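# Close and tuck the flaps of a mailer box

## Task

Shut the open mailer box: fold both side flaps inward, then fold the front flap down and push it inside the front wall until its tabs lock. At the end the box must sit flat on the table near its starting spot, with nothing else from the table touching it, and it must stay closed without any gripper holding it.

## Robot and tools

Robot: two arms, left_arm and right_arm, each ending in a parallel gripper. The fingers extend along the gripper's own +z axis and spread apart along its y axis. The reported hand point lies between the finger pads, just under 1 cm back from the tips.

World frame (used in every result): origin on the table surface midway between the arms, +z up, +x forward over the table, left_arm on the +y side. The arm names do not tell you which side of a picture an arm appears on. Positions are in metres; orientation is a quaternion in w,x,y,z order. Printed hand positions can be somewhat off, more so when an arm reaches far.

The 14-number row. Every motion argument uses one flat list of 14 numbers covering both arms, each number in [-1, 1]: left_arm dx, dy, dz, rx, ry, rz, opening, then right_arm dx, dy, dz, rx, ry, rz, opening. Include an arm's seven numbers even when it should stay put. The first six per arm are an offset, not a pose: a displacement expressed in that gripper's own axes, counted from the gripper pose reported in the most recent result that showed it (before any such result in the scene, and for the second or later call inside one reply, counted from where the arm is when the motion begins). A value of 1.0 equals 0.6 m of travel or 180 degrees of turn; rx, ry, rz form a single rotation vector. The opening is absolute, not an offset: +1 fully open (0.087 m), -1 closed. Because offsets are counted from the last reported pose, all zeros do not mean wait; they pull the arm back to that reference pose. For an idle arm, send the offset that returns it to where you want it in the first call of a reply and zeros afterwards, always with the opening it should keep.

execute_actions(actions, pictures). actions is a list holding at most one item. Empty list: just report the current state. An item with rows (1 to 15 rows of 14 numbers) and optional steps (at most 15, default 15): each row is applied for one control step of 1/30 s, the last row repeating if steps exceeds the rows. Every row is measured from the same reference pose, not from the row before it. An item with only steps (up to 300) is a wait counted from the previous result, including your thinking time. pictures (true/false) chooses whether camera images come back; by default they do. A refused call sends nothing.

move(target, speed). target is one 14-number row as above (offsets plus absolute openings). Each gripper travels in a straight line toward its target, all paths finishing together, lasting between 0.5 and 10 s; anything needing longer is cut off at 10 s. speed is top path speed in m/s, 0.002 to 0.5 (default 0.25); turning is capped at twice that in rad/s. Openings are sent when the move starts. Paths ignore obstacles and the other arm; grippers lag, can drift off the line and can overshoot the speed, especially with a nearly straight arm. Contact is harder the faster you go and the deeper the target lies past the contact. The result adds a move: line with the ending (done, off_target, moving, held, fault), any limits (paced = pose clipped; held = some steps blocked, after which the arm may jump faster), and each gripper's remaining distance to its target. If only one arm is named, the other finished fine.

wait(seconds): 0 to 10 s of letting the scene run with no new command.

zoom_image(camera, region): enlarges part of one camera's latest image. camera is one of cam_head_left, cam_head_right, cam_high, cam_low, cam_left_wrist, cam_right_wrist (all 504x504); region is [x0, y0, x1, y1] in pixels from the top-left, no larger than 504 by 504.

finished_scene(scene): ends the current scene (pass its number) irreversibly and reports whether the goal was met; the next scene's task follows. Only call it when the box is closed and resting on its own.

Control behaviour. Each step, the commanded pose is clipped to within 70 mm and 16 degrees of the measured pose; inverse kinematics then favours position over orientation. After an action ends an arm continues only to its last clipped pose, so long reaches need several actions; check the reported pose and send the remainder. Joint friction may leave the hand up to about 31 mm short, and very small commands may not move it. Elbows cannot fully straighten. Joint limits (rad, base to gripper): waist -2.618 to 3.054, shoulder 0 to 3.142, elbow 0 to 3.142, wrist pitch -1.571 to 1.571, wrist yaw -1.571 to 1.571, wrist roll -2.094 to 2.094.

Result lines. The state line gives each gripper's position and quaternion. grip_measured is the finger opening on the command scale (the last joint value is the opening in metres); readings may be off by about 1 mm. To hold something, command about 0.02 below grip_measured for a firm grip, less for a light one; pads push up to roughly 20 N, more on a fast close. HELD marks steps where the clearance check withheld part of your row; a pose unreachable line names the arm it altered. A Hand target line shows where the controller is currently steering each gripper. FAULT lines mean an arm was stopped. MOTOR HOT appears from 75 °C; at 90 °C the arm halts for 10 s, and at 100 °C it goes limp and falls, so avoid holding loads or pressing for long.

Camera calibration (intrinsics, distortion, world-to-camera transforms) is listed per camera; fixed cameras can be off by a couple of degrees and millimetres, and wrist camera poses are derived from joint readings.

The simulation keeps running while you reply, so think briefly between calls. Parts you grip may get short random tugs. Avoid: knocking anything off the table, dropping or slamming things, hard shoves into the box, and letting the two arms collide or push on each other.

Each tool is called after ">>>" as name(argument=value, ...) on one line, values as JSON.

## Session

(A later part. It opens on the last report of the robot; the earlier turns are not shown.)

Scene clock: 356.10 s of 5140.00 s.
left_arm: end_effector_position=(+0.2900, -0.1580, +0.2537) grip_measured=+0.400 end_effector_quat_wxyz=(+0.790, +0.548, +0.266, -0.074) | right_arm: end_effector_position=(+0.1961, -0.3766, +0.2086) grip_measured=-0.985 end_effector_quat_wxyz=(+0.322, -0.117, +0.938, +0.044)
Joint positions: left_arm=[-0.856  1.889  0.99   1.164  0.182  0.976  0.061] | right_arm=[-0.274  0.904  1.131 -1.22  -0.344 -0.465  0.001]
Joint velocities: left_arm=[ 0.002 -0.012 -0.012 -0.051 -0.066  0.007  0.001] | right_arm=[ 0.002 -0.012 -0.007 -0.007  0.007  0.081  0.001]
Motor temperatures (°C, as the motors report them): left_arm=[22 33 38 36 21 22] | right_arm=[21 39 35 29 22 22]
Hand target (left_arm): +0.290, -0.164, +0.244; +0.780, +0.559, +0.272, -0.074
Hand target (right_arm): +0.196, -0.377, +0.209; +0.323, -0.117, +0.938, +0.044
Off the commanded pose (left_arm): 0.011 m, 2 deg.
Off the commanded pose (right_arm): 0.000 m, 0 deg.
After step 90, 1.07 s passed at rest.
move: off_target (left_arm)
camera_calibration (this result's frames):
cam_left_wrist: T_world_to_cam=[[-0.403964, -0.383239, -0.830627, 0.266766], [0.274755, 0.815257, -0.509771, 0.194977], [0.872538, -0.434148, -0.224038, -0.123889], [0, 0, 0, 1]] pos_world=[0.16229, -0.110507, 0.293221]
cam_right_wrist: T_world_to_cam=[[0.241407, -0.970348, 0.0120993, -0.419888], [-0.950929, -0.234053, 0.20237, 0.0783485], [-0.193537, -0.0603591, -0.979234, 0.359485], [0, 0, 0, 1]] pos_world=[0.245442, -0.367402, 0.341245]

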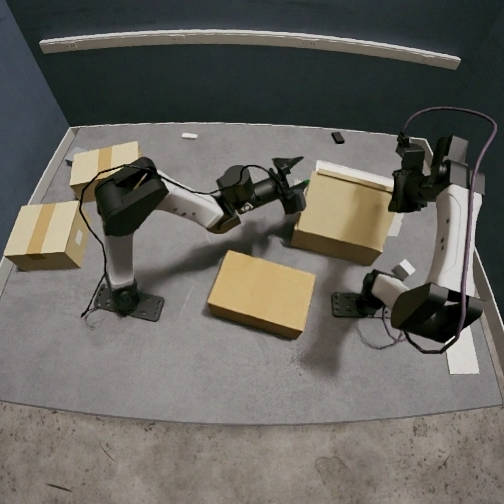

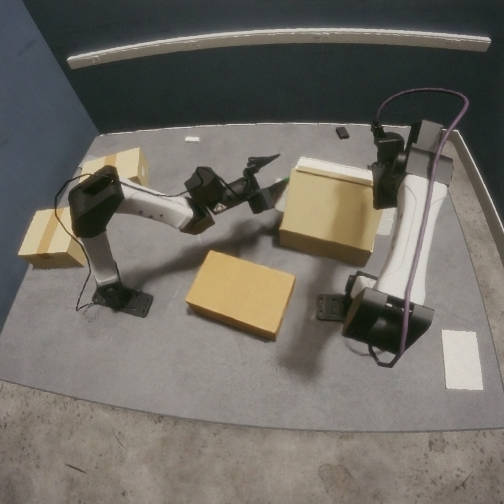

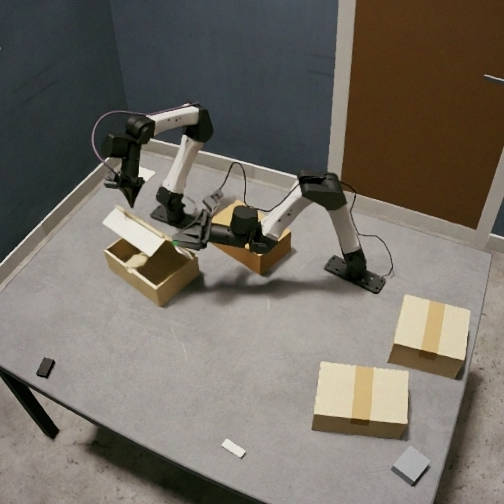

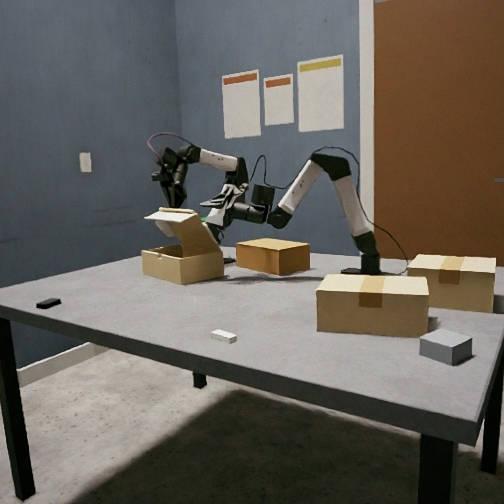

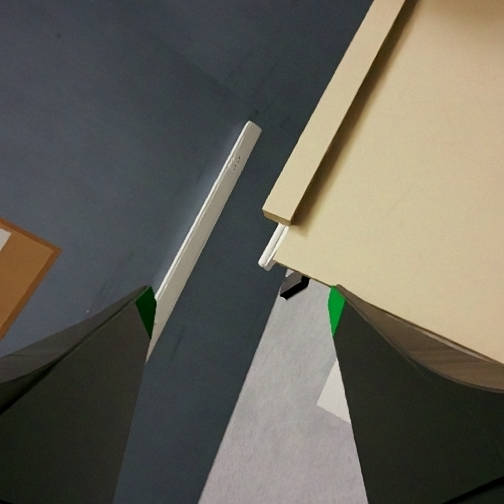

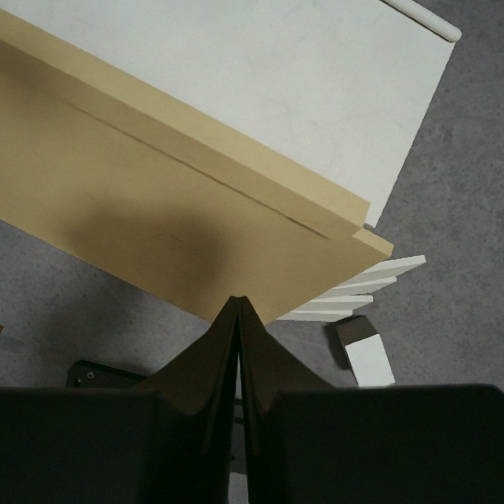

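>>> move(target=[0.08,0,-0.04,0,0,0,0.4, 0,0,0,0,0,0,-1], speed=0.1)

>>> move(target=[0,0,0.11,0,0,0,0.4, 0,0,0,0,0,0,-1], speed=0.1)

Scene clock: 358.83 s of 5140.00 s.
left_arm: end_effector_position=(+0.3215, -0.1296, +0.2393) grip_measured=+0.400 end_effector_quat_wxyz=(+0.799, +0.539, +0.257, -0.069) | right_arm: end_effector_position=(+0.1961, -0.3766, +0.2086) grip_measured=-0.985 end_effector_quat_wxyz=(+0.322, -0.117, +0.938, +0.044)
Joint positions: left_arm=[-0.744  1.936  0.941  1.298  0.288  0.951  0.061] | right_arm=[-0.274  0.904  1.131 -1.22  -0.344 -0.465  0.001]
Joint velocities: left_arm=[-0.017 -0.022 -0.012  0.022 -0.007 -0.007 -0.   ] | right_arm=[-0.012 -0.007  0.007 -0.007 -0.11  -0.125 -0.001]
Motor temperatures (°C, as the motors report them): left_arm=[22 33 38 36 21 22] | right_arm=[21 39 35 29 22 22]
Hand target (left_arm): +0.322, -0.128, +0.223; +0.789, +0.549, +0.266, -0.073
Hand target (right_arm): +0.196, -0.377, +0.209; +0.322, -0.117, +0.938, +0.044
Off the commanded pose (left_arm): 0.016 m, 2 deg.
Off the commanded pose (right_arm): 0.000 m, 0 deg.
move: off_target (left_arm)
camera_calibration (this result's frames):
cam_left_wrist: T_world_to_cam=[[-0.383026, -0.403429, -0.830985, 0.269154], [0.283973, 0.804602, -0.521512, 0.154278], [0.879005, -0.43573, -0.193621, -0.151833], [0, 0, 0, 1]] pos_world=[0.192745, -0.081706, 0.274723]
cam_right_wrist: T_world_to_cam=[[0.241407, -0.970348, 0.0120993, -0.419888], [-0.950929, -0.234053, 0.20237, 0.0783485], [-0.193537, -0.0603591, -0.979234, 0.359485], [0, 0, 0, 1]] pos_world=[0.245442, -0.367402, 0.341245]

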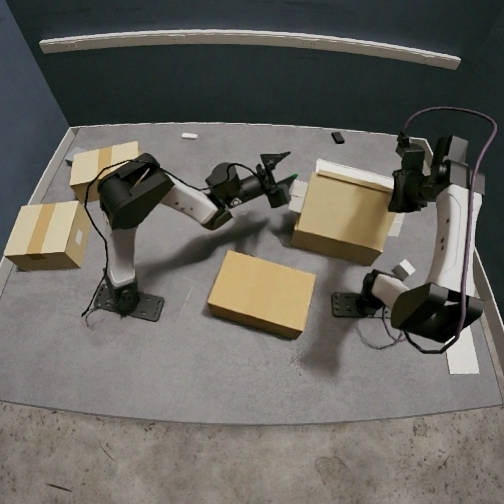

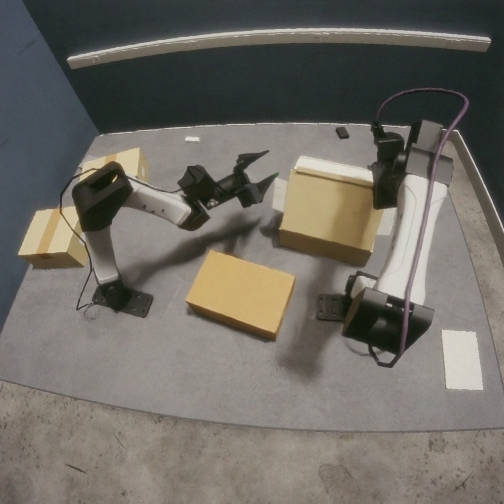

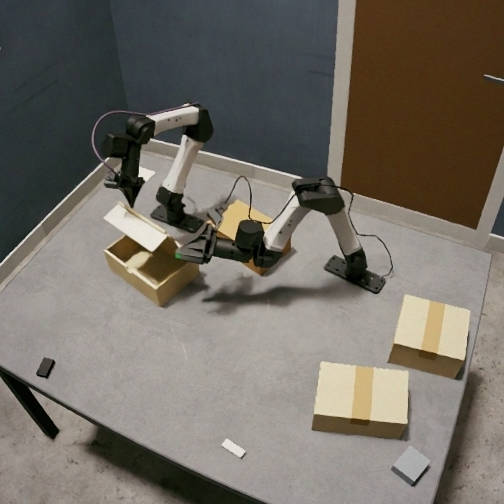

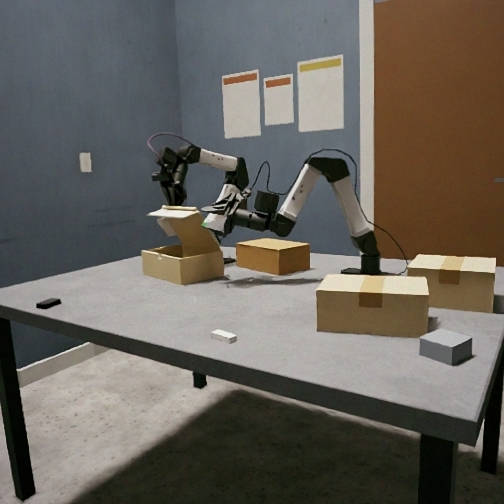

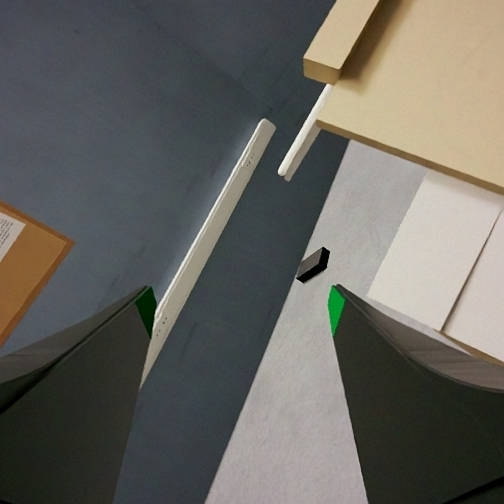

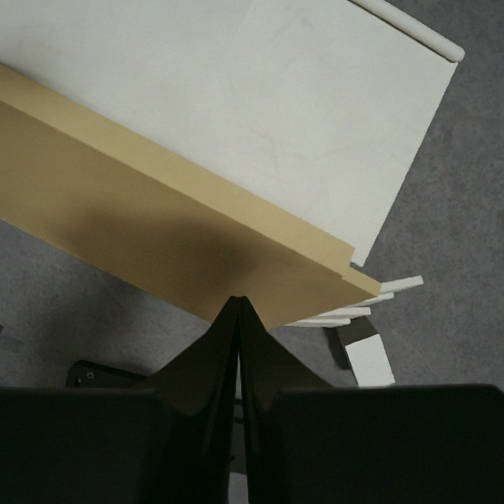

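Scene clock: 360.00 s of 5140.00 s.
left_arm: end_effector_position=(+0.3438, -0.1800, +0.2709) grip_measured=+0.400 end_effector_quat_wxyz=(+0.810, +0.527, +0.250, -0.068) | right_arm: end_effector_position=(+0.1961, -0.3766, +0.2086) grip_measured=-0.985 end_effector_quat_wxyz=(+0.322, -0.117, +0.938, +0.044)
Joint positions: left_arm=[-0.777  2.052  1.236  1.154  0.252  0.957  0.061] | right_arm=[-0.274  0.904  1.131 -1.22  -0.344 -0.465  0.001]
Joint velocities: left_arm=[-0.012 -0.037 -0.012 -0.022  0.007 -0.007  0.001] | right_arm=[ 0.002  0.012  0.002 -0.051 -0.037 -0.037 -0.   ]
Motor temperatures (°C, as the motors report them): left_arm=[22 34 38 36 21 22] | right_arm=[21 38 35 29 22 22]
Hand target (left_arm): +0.344, -0.188, +0.258; +0.799, +0.539, +0.257, -0.070
Hand target (right_arm): +0.196, -0.377, +0.209; +0.322, -0.117, +0.938, +0.044
Off the commanded pose (left_arm): 0.016 m, 2 deg.
Off the commanded pose (right_arm): 0.000 m, 0 deg.
move: off_target (left_arm)
camera_calibration (this result's frames):
cam_left_wrist: T_world_to_cam=[[-0.368096, -0.431105, -0.823804, 0.271581], [0.290794, 0.788188, -0.542401, 0.205352], [0.883144, -0.439213, -0.164766, -0.197123], [0, 0, 0, 1]] pos_world=[0.214341, -0.131355, 0.302633]
cam_right_wrist: T_world_to_cam=[[0.241407, -0.970348, 0.0120993, -0.419888], [-0.950929, -0.234053, 0.20237, 0.0783485], [-0.193537, -0.0603591, -0.979234, 0.359485], [0, 0, 0, 1]] pos_world=[0.245442, -0.367402, 0.341245]

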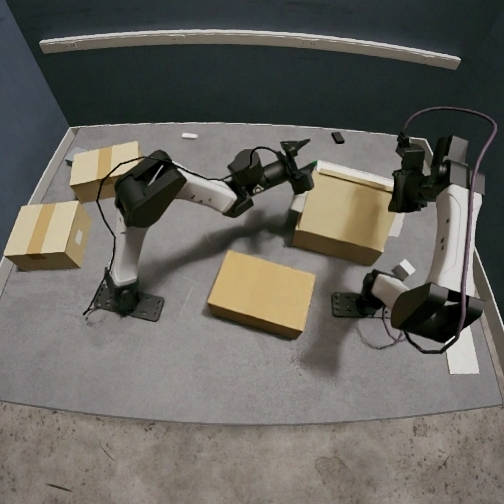

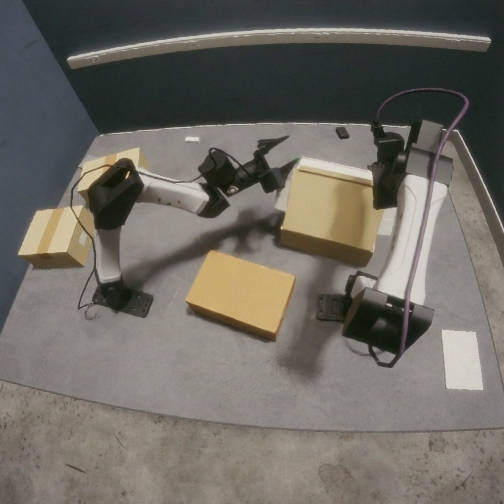

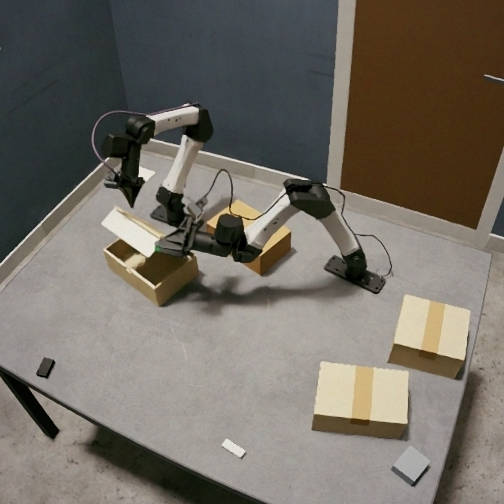

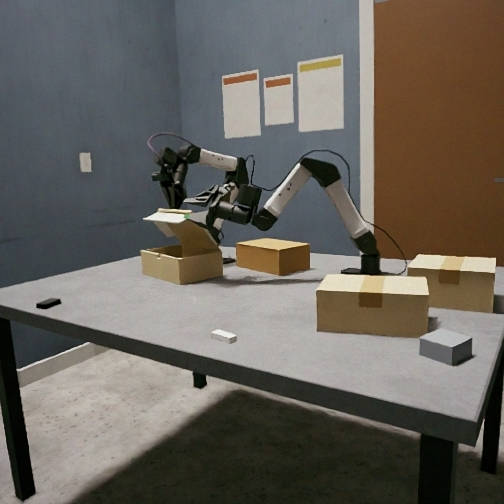

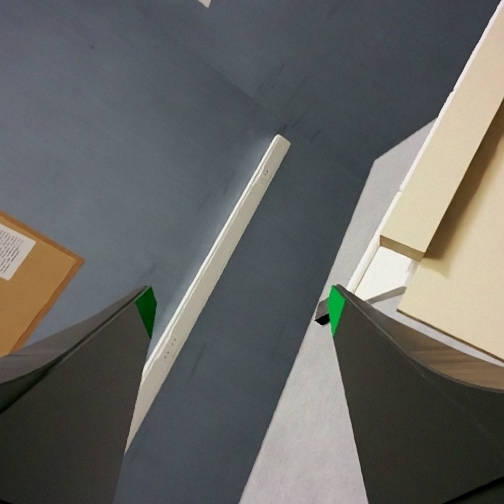

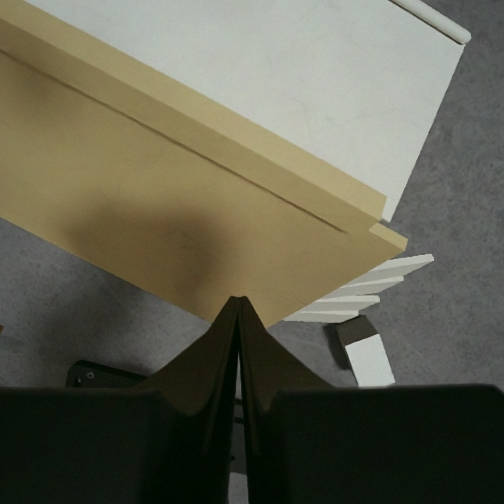

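>>> move(target=[0,-0.09,-0.04,0,0,0,0.4, 0,0,0,0,0,0,-1], speed=0.1)

>>> move(target=[0,-0.03,0.1,0,0,0,0.4, 0,0,0,0,0,0,-1], speed=0.1)

Scene clock: 362.93 s of 5140.00 s.
left_arm: end_effector_position=(+0.3185, -0.1812, +0.2387) grip_measured=+0.400 end_effector_quat_wxyz=(+0.820, +0.514, +0.243, -0.068) | right_arm: end_effector_position=(+0.1961, -0.3766, +0.2086) grip_measured=-0.985 end_effector_quat_wxyz=(+0.322, -0.117, +0.938, +0.044)
Joint positions: left_arm=[-0.83   2.115  1.134  1.351  0.2    0.97   0.061] | right_arm=[-0.274  0.904  1.131 -1.22  -0.344 -0.465  0.001]
Joint velocities: left_arm=[-0.012 -0.002 -0.017 -0.081 -0.081  0.125 -0.   ] | right_arm=[-0.002 -0.012 -0.002 -0.007 -0.037 -0.022 -0.001]
Motor temperatures (°C, as the motors report them): left_arm=[22 34 38 36 21 22] | right_arm=[21 38 35 29 22 22]
Hand target (left_arm): +0.315, -0.183, +0.220; +0.810, +0.526, +0.250, -0.069
Hand target (right_arm): +0.196, -0.377, +0.209; +0.322, -0.117, +0.938, +0.044
Off the commanded pose (left_arm): 0.020 m, 2 deg.
Off the commanded pose (right_arm): 0.000 m, 0 deg.
move: off_target (left_arm)
camera_calibration (this result's frames):
cam_left_wrist: T_world_to_cam=[[-0.35507, -0.458553, -0.81465, 0.223932], [0.29823, 0.770337, -0.563595, 0.19561], [0.885993, -0.443069, -0.136769, -0.188915], [0, 0, 0, 1]] pos_world=[0.188552, -0.131703, 0.266834]
cam_right_wrist: T_world_to_cam=[[0.241407, -0.970348, 0.0120993, -0.419888], [-0.950929, -0.234053, 0.20237, 0.0783485], [-0.193537, -0.0603591, -0.979234, 0.359485], [0, 0, 0, 1]] pos_world=[0.245442, -0.367402, 0.341245]

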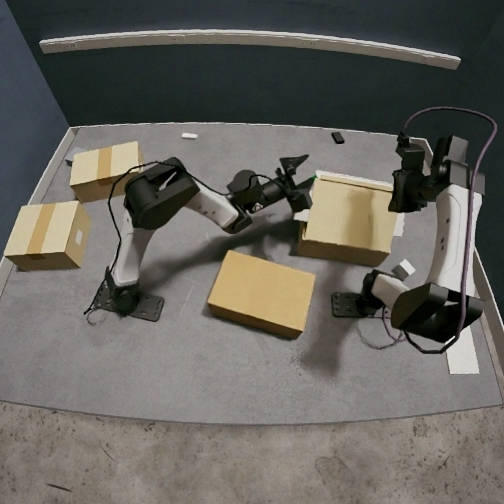

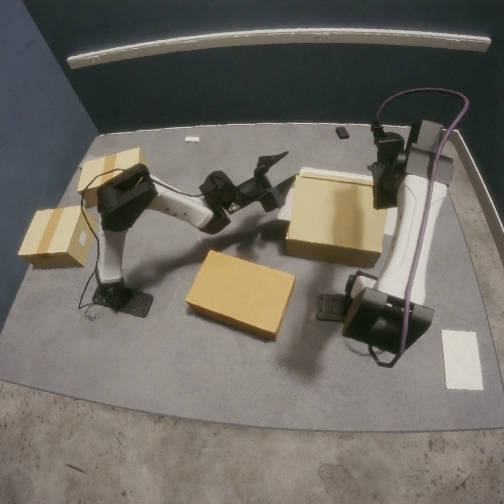

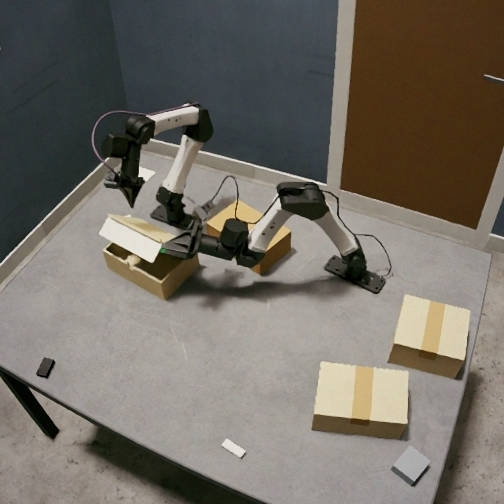

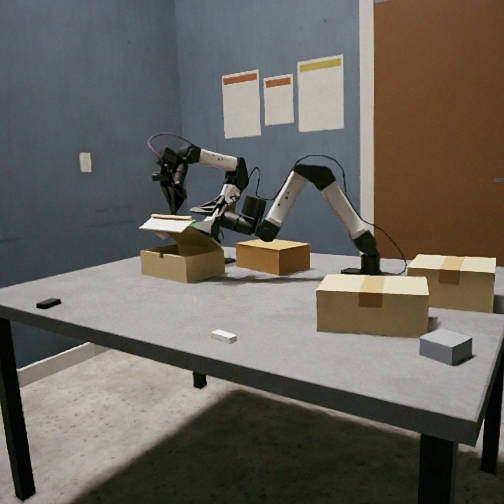

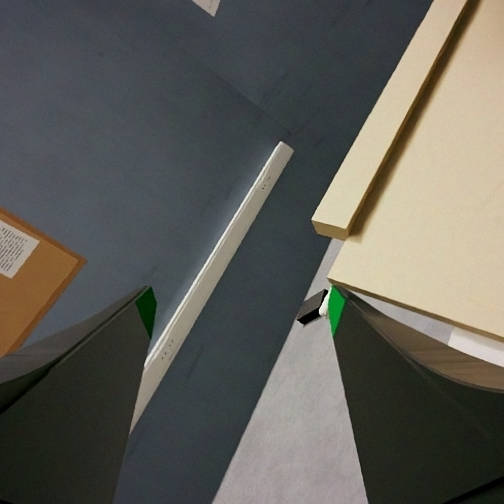

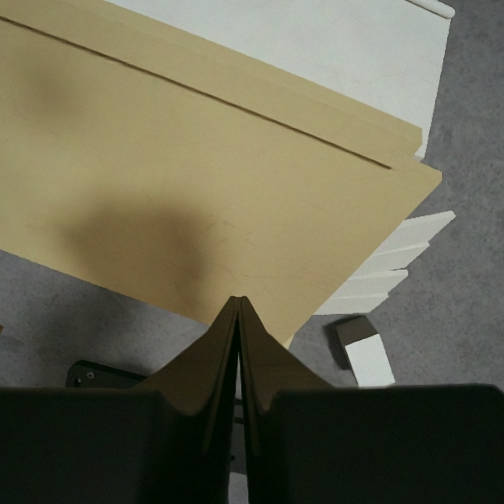

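Scene clock: 363.97 s of 5140.00 s.
left_arm: end_effector_position=(+0.3318, -0.2328, +0.2600) grip_measured=+0.400 end_effector_quat_wxyz=(+0.831, +0.499, +0.236, -0.067) | right_arm: end_effector_position=(+0.1961, -0.3766, +0.2086) grip_measured=-0.985 end_effector_quat_wxyz=(+0.322, -0.117, +0.938, +0.044)
Joint positions: left_arm=[-0.867  2.248  1.429  1.226  0.162  0.98   0.061] | right_arm=[-0.274  0.904  1.131 -1.22  -0.344 -0.465  0.001]
Joint velocities: left_arm=[-0.017 -0.017 -0.002 -0.066 -0.007  0.037  0.   ] | right_arm=[ 0.012  0.002  0.007 -0.066 -0.007  0.022 -0.   ]
Motor temperatures (°C, as the motors report them): left_arm=[22 34 38 36 21 22] | right_arm=[21 38 35 29 22 22]
Hand target (left_arm): +0.331, -0.241, +0.245; +0.820, +0.513, +0.243, -0.068
Hand target (right_arm): +0.196, -0.377, +0.209; +0.322, -0.117, +0.938, +0.044
Off the commanded pose (left_arm): 0.017 m, 2 deg.
Off the commanded pose (right_arm): 0.000 m, 0 deg.
move: off_target (left_arm)
camera_calibration (this result's frames):
cam_left_wrist: T_world_to_cam=[[-0.341851, -0.488149, -0.803024, 0.208069], [0.306002, 0.750114, -0.586252, 0.242047], [0.888538, -0.446138, -0.107053, -0.229977], [0, 0, 0, 1]] pos_world=[0.201405, -0.182596, 0.284365]
cam_right_wrist: T_world_to_cam=[[0.241407, -0.970348, 0.0120993, -0.419888], [-0.950929, -0.234053, 0.20237, 0.0783485], [-0.193537, -0.0603591, -0.979234, 0.359485], [0, 0, 0, 1]] pos_world=[0.245442, -0.367402, 0.341245]

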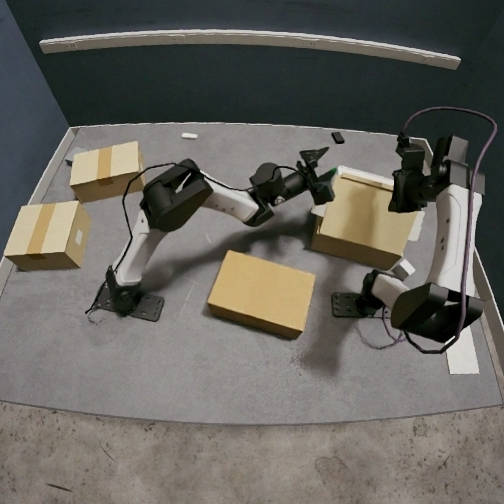

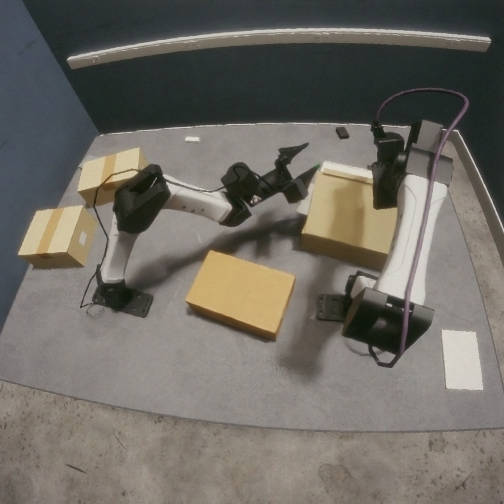

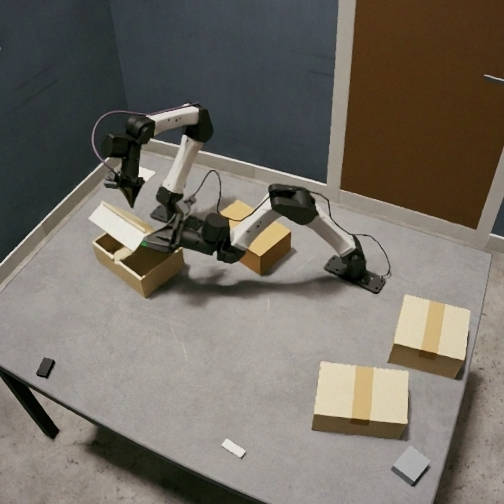

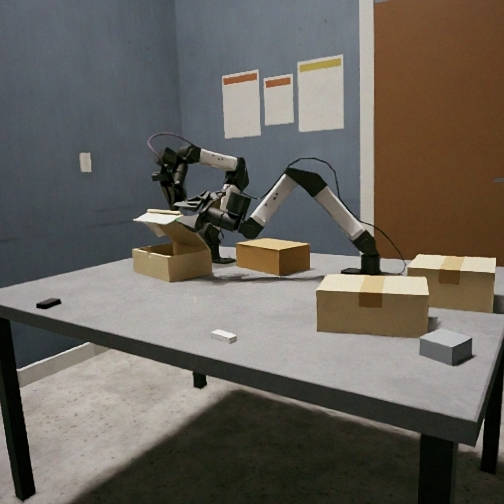

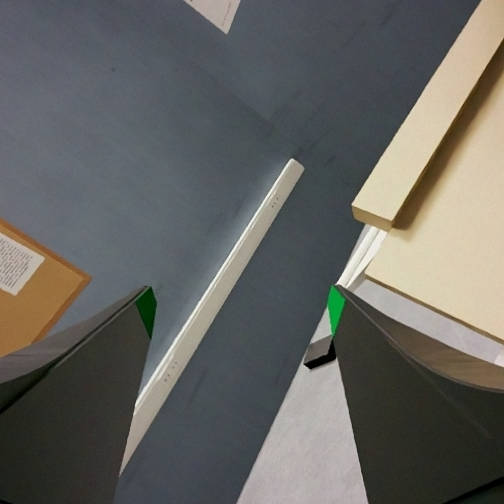

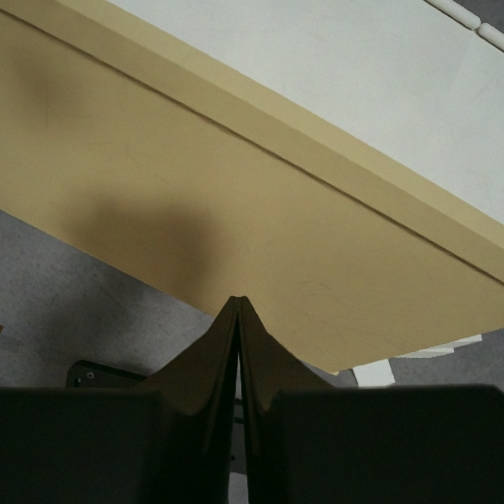

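>>> move(target=[0,0,-0.4,0,0,0,0.4, 0.073,0.093,-0.061,0,0,0,-1])

>>> move(target=[0,0,0,0,0,0,0.4, 0.16,0,0.195,0,0,0,-1], speed=0.15)

Scene clock: 377.80 s of 5140.00 s.
left_arm: end_effector_position=(+0.2537, -0.0333, +0.1712) grip_measured=+0.400 end_effector_quat_wxyz=(+0.768, +0.572, +0.282, -0.064) | right_arm: end_effector_position=(+0.1340, -0.3367, +0.2159) grip_measured=-0.985 end_effector_quat_wxyz=(+0.329, -0.122, +0.935, +0.044)
Joint positions: left_arm=[-0.732  1.754  0.386  1.565  0.291  0.972  0.061] | right_arm=[ 0.072  0.664  1.116 -1.36  -0.146 -0.182  0.001]
Joint velocities: left_arm=[ 0.012 -0.002  0.012 -0.007  0.051  0.022  0.   ] | right_arm=[ 0.017  0.017  0.012  0.022 -0.066 -0.022  0.   ]
Motor temperatures (°C, as the motors report them): left_arm=[22 38 38 35 21 22] | right_arm=[21 36 35 29 22 22]
Hand target (left_arm): +0.253, -0.028, +0.168; +0.765, +0.574, +0.285, -0.064
Hand target (right_arm): +0.128, -0.337, +0.210; +0.321, -0.118, +0.939, +0.043
Off the commanded pose (left_arm): 0.009 m, 12 deg.
Off the commanded pose (right_arm): 0.009 m, 1 deg.
joint sent to its limit (left arm) — the command would take joint 4 (wrist pitch) past its upper limit, so that joint was sent only as far as its limit.
After step 90, 9.17 s passed at rest.
move: off_target (left_arm)
camera_calibration (this result's frames):
cam_left_wrist: T_world_to_cam=[[-0.416175, -0.332089, -0.846472, 0.23893], [0.249295, 0.853578, -0.457445, 0.0599682], [0.874443, -0.401398, -0.27245, -0.0476063], [0, 0, 0, 1]] pos_world=[0.126116, 0.00904926, 0.216709]
cam_right_wrist: T_world_to_cam=[[0.248342, -0.96851, 0.0177658, -0.36778], [-0.952164, -0.240697, 0.188276, 0.0281316], [-0.178071, -0.0636728, -0.981955, 0.35443], [0, 0, 0, 1]] pos_world=[0.181235, -0.32686, 0.349272]

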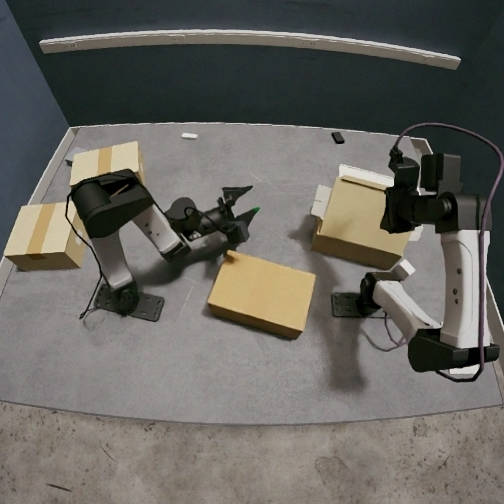

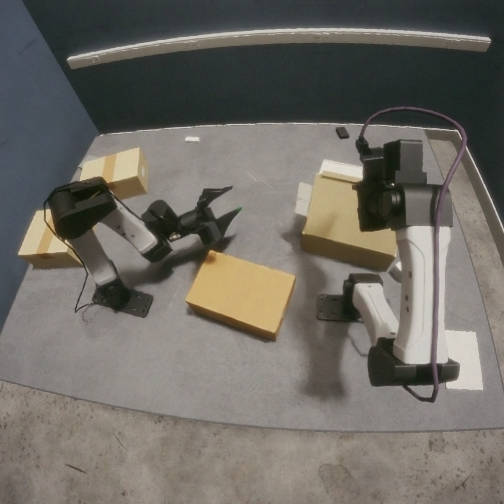

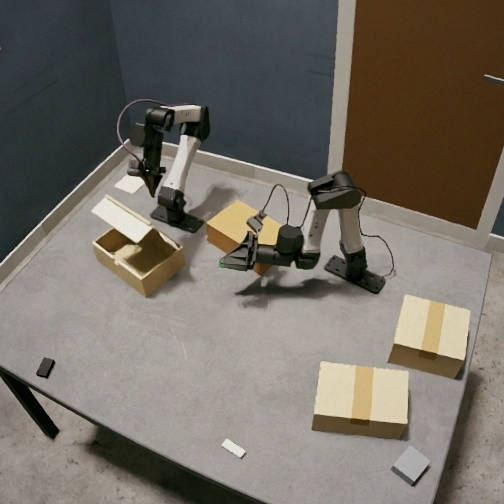

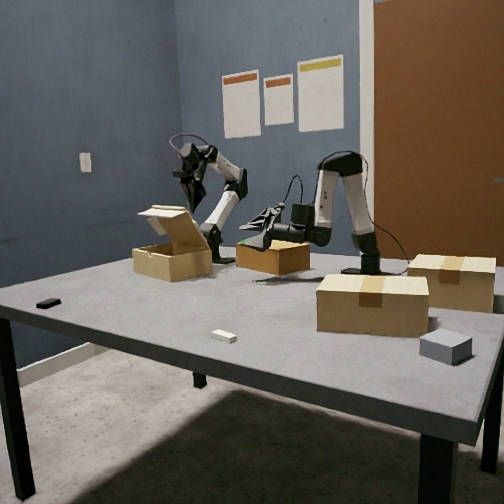

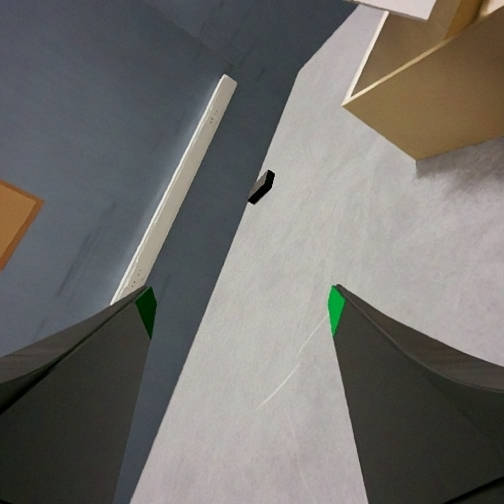

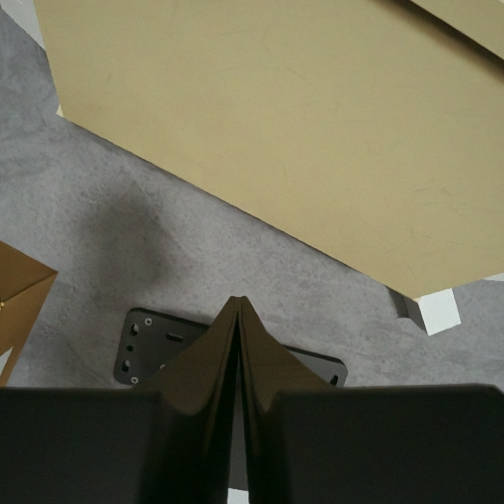

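Scene clock: 379.47 s of 5140.00 s.
left_arm: end_effector_position=(+0.2537, -0.0333, +0.1712) grip_measured=+0.400 end_effector_quat_wxyz=(+0.768, +0.572, +0.282, -0.064) | right_arm: end_effector_position=(+0.1302, -0.3368, +0.0657) grip_measured=-0.985 end_effector_quat_wxyz=(+0.318, -0.121, +0.939, +0.045)
Joint positions: left_arm=[-0.732  1.754  0.386  1.565  0.291  0.972  0.061] | right_arm=[ 0.072  0.34   0.456 -1.047 -0.146 -0.182  0.001]
Joint velocities: left_arm=[ 0.002  0.007  0.007  0.022  0.007 -0.081 -0.001] | right_arm=[-0.002 -0.002  0.002 -0.022  0.022 -0.022 -0.   ]
Motor temperatures (°C, as the motors report them): left_arm=[22 37 38 35 21 22] | right_arm=[21 36 35 29 22 22]
Hand target (left_arm): +0.254, -0.033, +0.171; +0.768, +0.572, +0.282, -0.064
Hand target (right_arm): +0.134, -0.337, +0.064; +0.329, -0.122, +0.935, +0.044
Off the commanded pose (left_arm): 0.000 m, 0 deg.
Off the commanded pose (right_arm): 0.002 m, 1 deg.
move: done
camera_calibration (this result's frames):
cam_left_wrist: T_world_to_cam=[[-0.416175, -0.332089, -0.846472, 0.23893], [0.249295, 0.853578, -0.457445, 0.0599682], [0.874443, -0.401398, -0.27245, -0.0476063], [0, 0, 0, 1]] pos_world=[0.126116, 0.00904926, 0.216709]
cam_right_wrist: T_world_to_cam=[[0.24869, -0.9685, 0.0126668, -0.363991], [-0.947606, -0.240576, 0.210157, 0.0508578], [-0.20049, -0.0642671, -0.977586, 0.208703], [0, 0, 0, 1]] pos_world=[0.180557, -0.326878, 0.197948]

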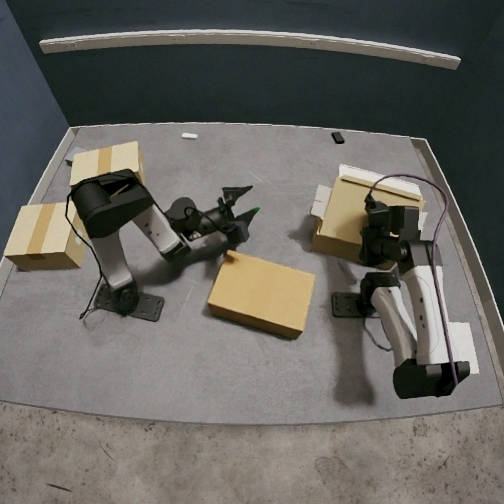

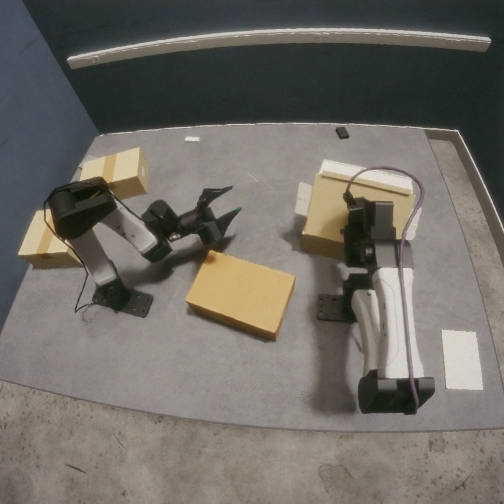

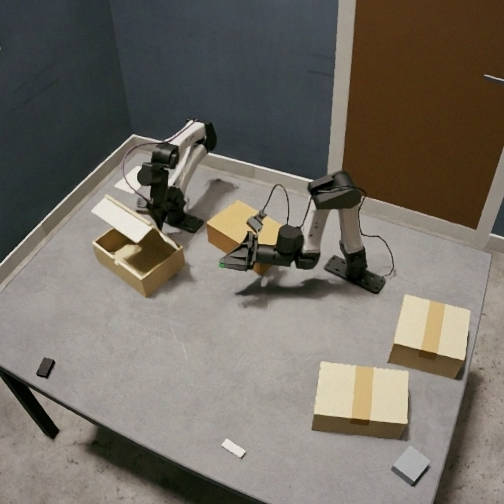

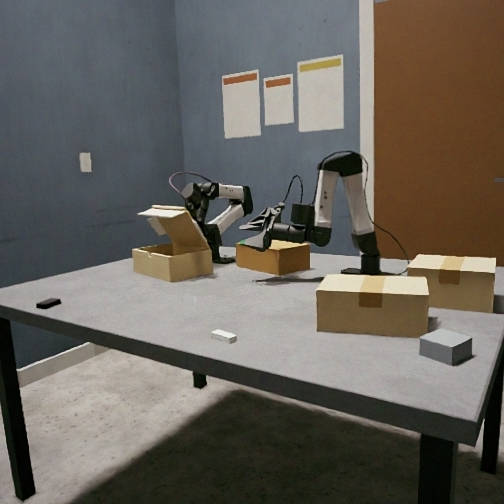

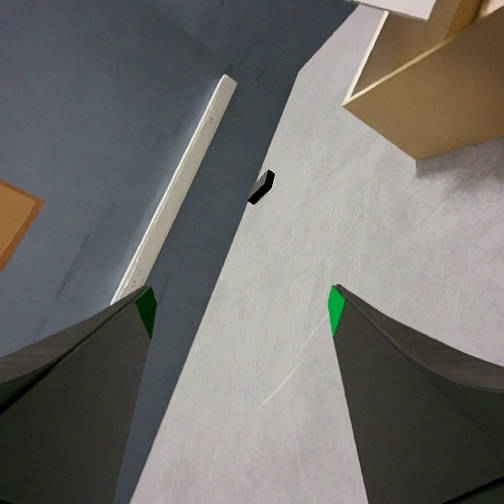

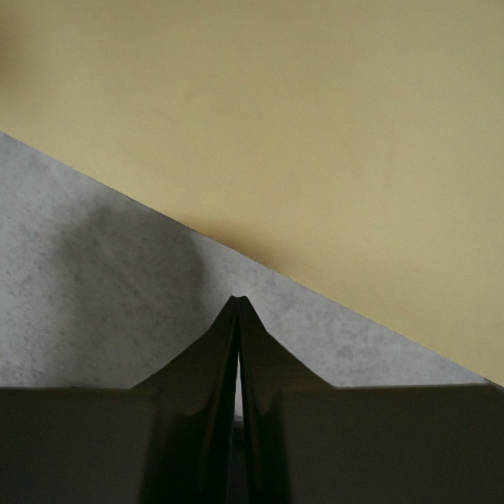

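>>> move(target=[0,0,0,0,0,0,0.4, -0.165,-0.052,0.128,0,0,0,-1], speed=0.1)

Scene clock: 383.47 s of 5140.00 s.
left_arm: end_effector_position=(+0.2537, -0.0333, +0.1712) grip_measured=+0.400 end_effector_quat_wxyz=(+0.768, +0.572, +0.282, -0.064) | right_arm: end_effector_position=(+0.2449, -0.3359, +0.0600) grip_measured=-0.985 end_effector_quat_wxyz=(+0.304, -0.119, +0.944, +0.046)
Joint positions: left_arm=[-0.732  1.754  0.386  1.565  0.291  0.972  0.061] | right_arm=[ 0.061  1.022  0.577 -0.518 -0.151 -0.188  0.001]
Joint velocities: left_arm=[ 0.002 -0.017 -0.012 -0.037  0.081  0.095 -0.001] | right_arm=[ 0.002  0.007 -0.007 -0.051  0.066  0.022  0.   ]
Motor temperatures (°C, as the motors report them): left_arm=[22 37 38 35 21 22] | right_arm=[21 35 35 30 22 22]
Hand target (left_arm): +0.254, -0.033, +0.171; +0.768, +0.572, +0.282, -0.064
Hand target (right_arm): +0.257, -0.337, +0.067; +0.318, -0.121, +0.939, +0.045
Off the commanded pose (left_arm): 0.000 m, 0 deg.
Off the commanded pose (right_arm): 0.015 m, 2 deg.
move: off_target (right_arm)
camera_calibration (this result's frames):
cam_left_wrist: T_world_to_cam=[[-0.416175, -0.332089, -0.846472, 0.23893], [0.249295, 0.853578, -0.457445, 0.0599682], [0.874443, -0.401398, -0.27245, -0.0476063], [0, 0, 0, 1]] pos_world=[0.126116, 0.00904926, 0.216709]
cam_right_wrist: T_world_to_cam=[[0.245891, -0.969281, 0.00564603, -0.39067], [-0.941376, -0.237416, 0.239675, 0.158677], [-0.230972, -0.0642492, -0.970837, 0.233267], [0, 0, 0, 1]] pos_world=[0.299315, -0.326009, 0.190639]

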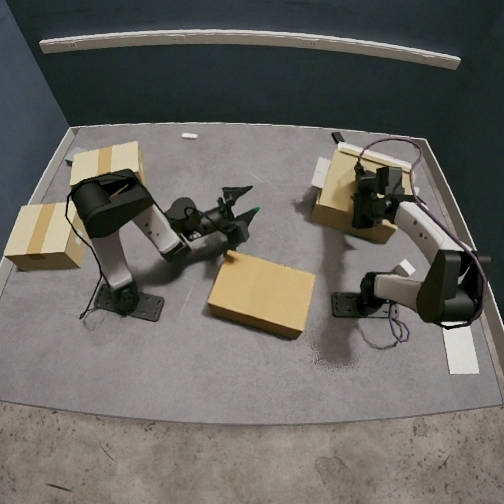

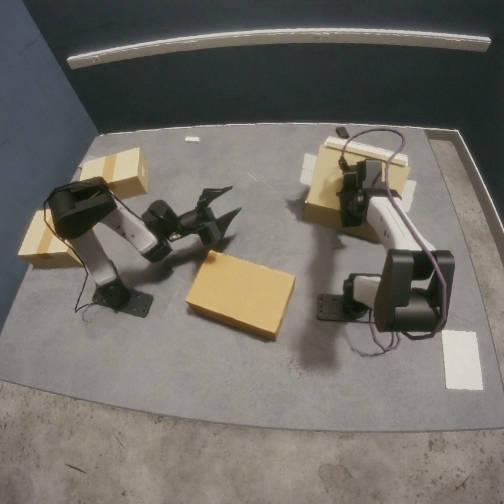

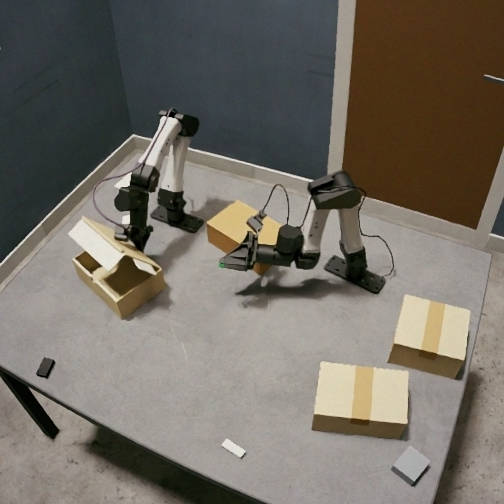

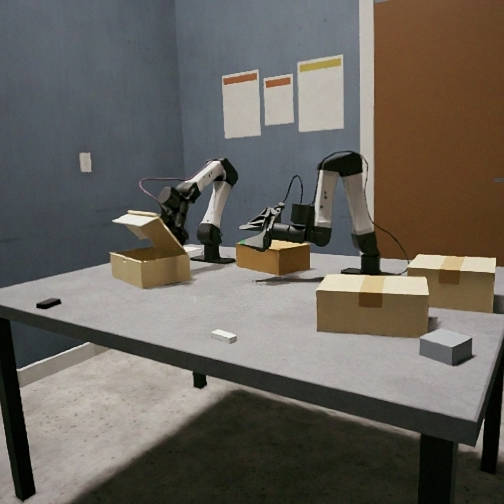

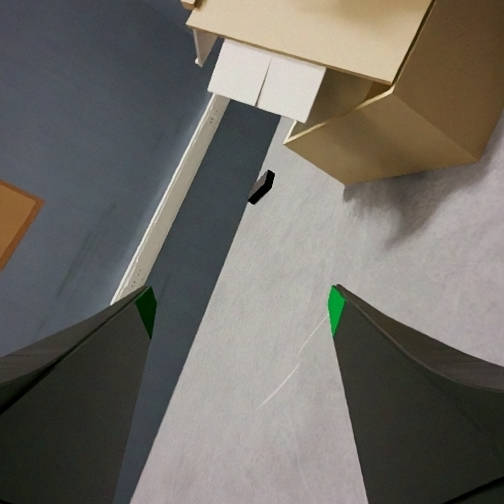

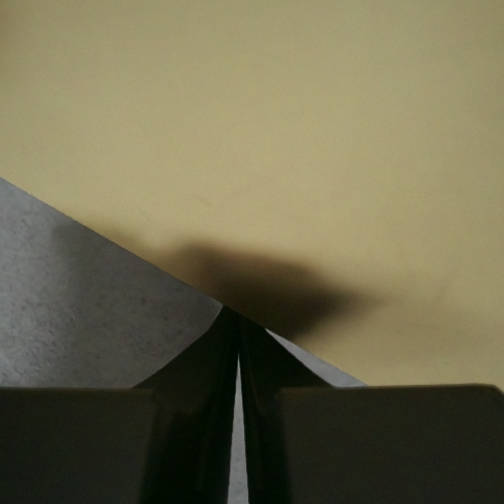

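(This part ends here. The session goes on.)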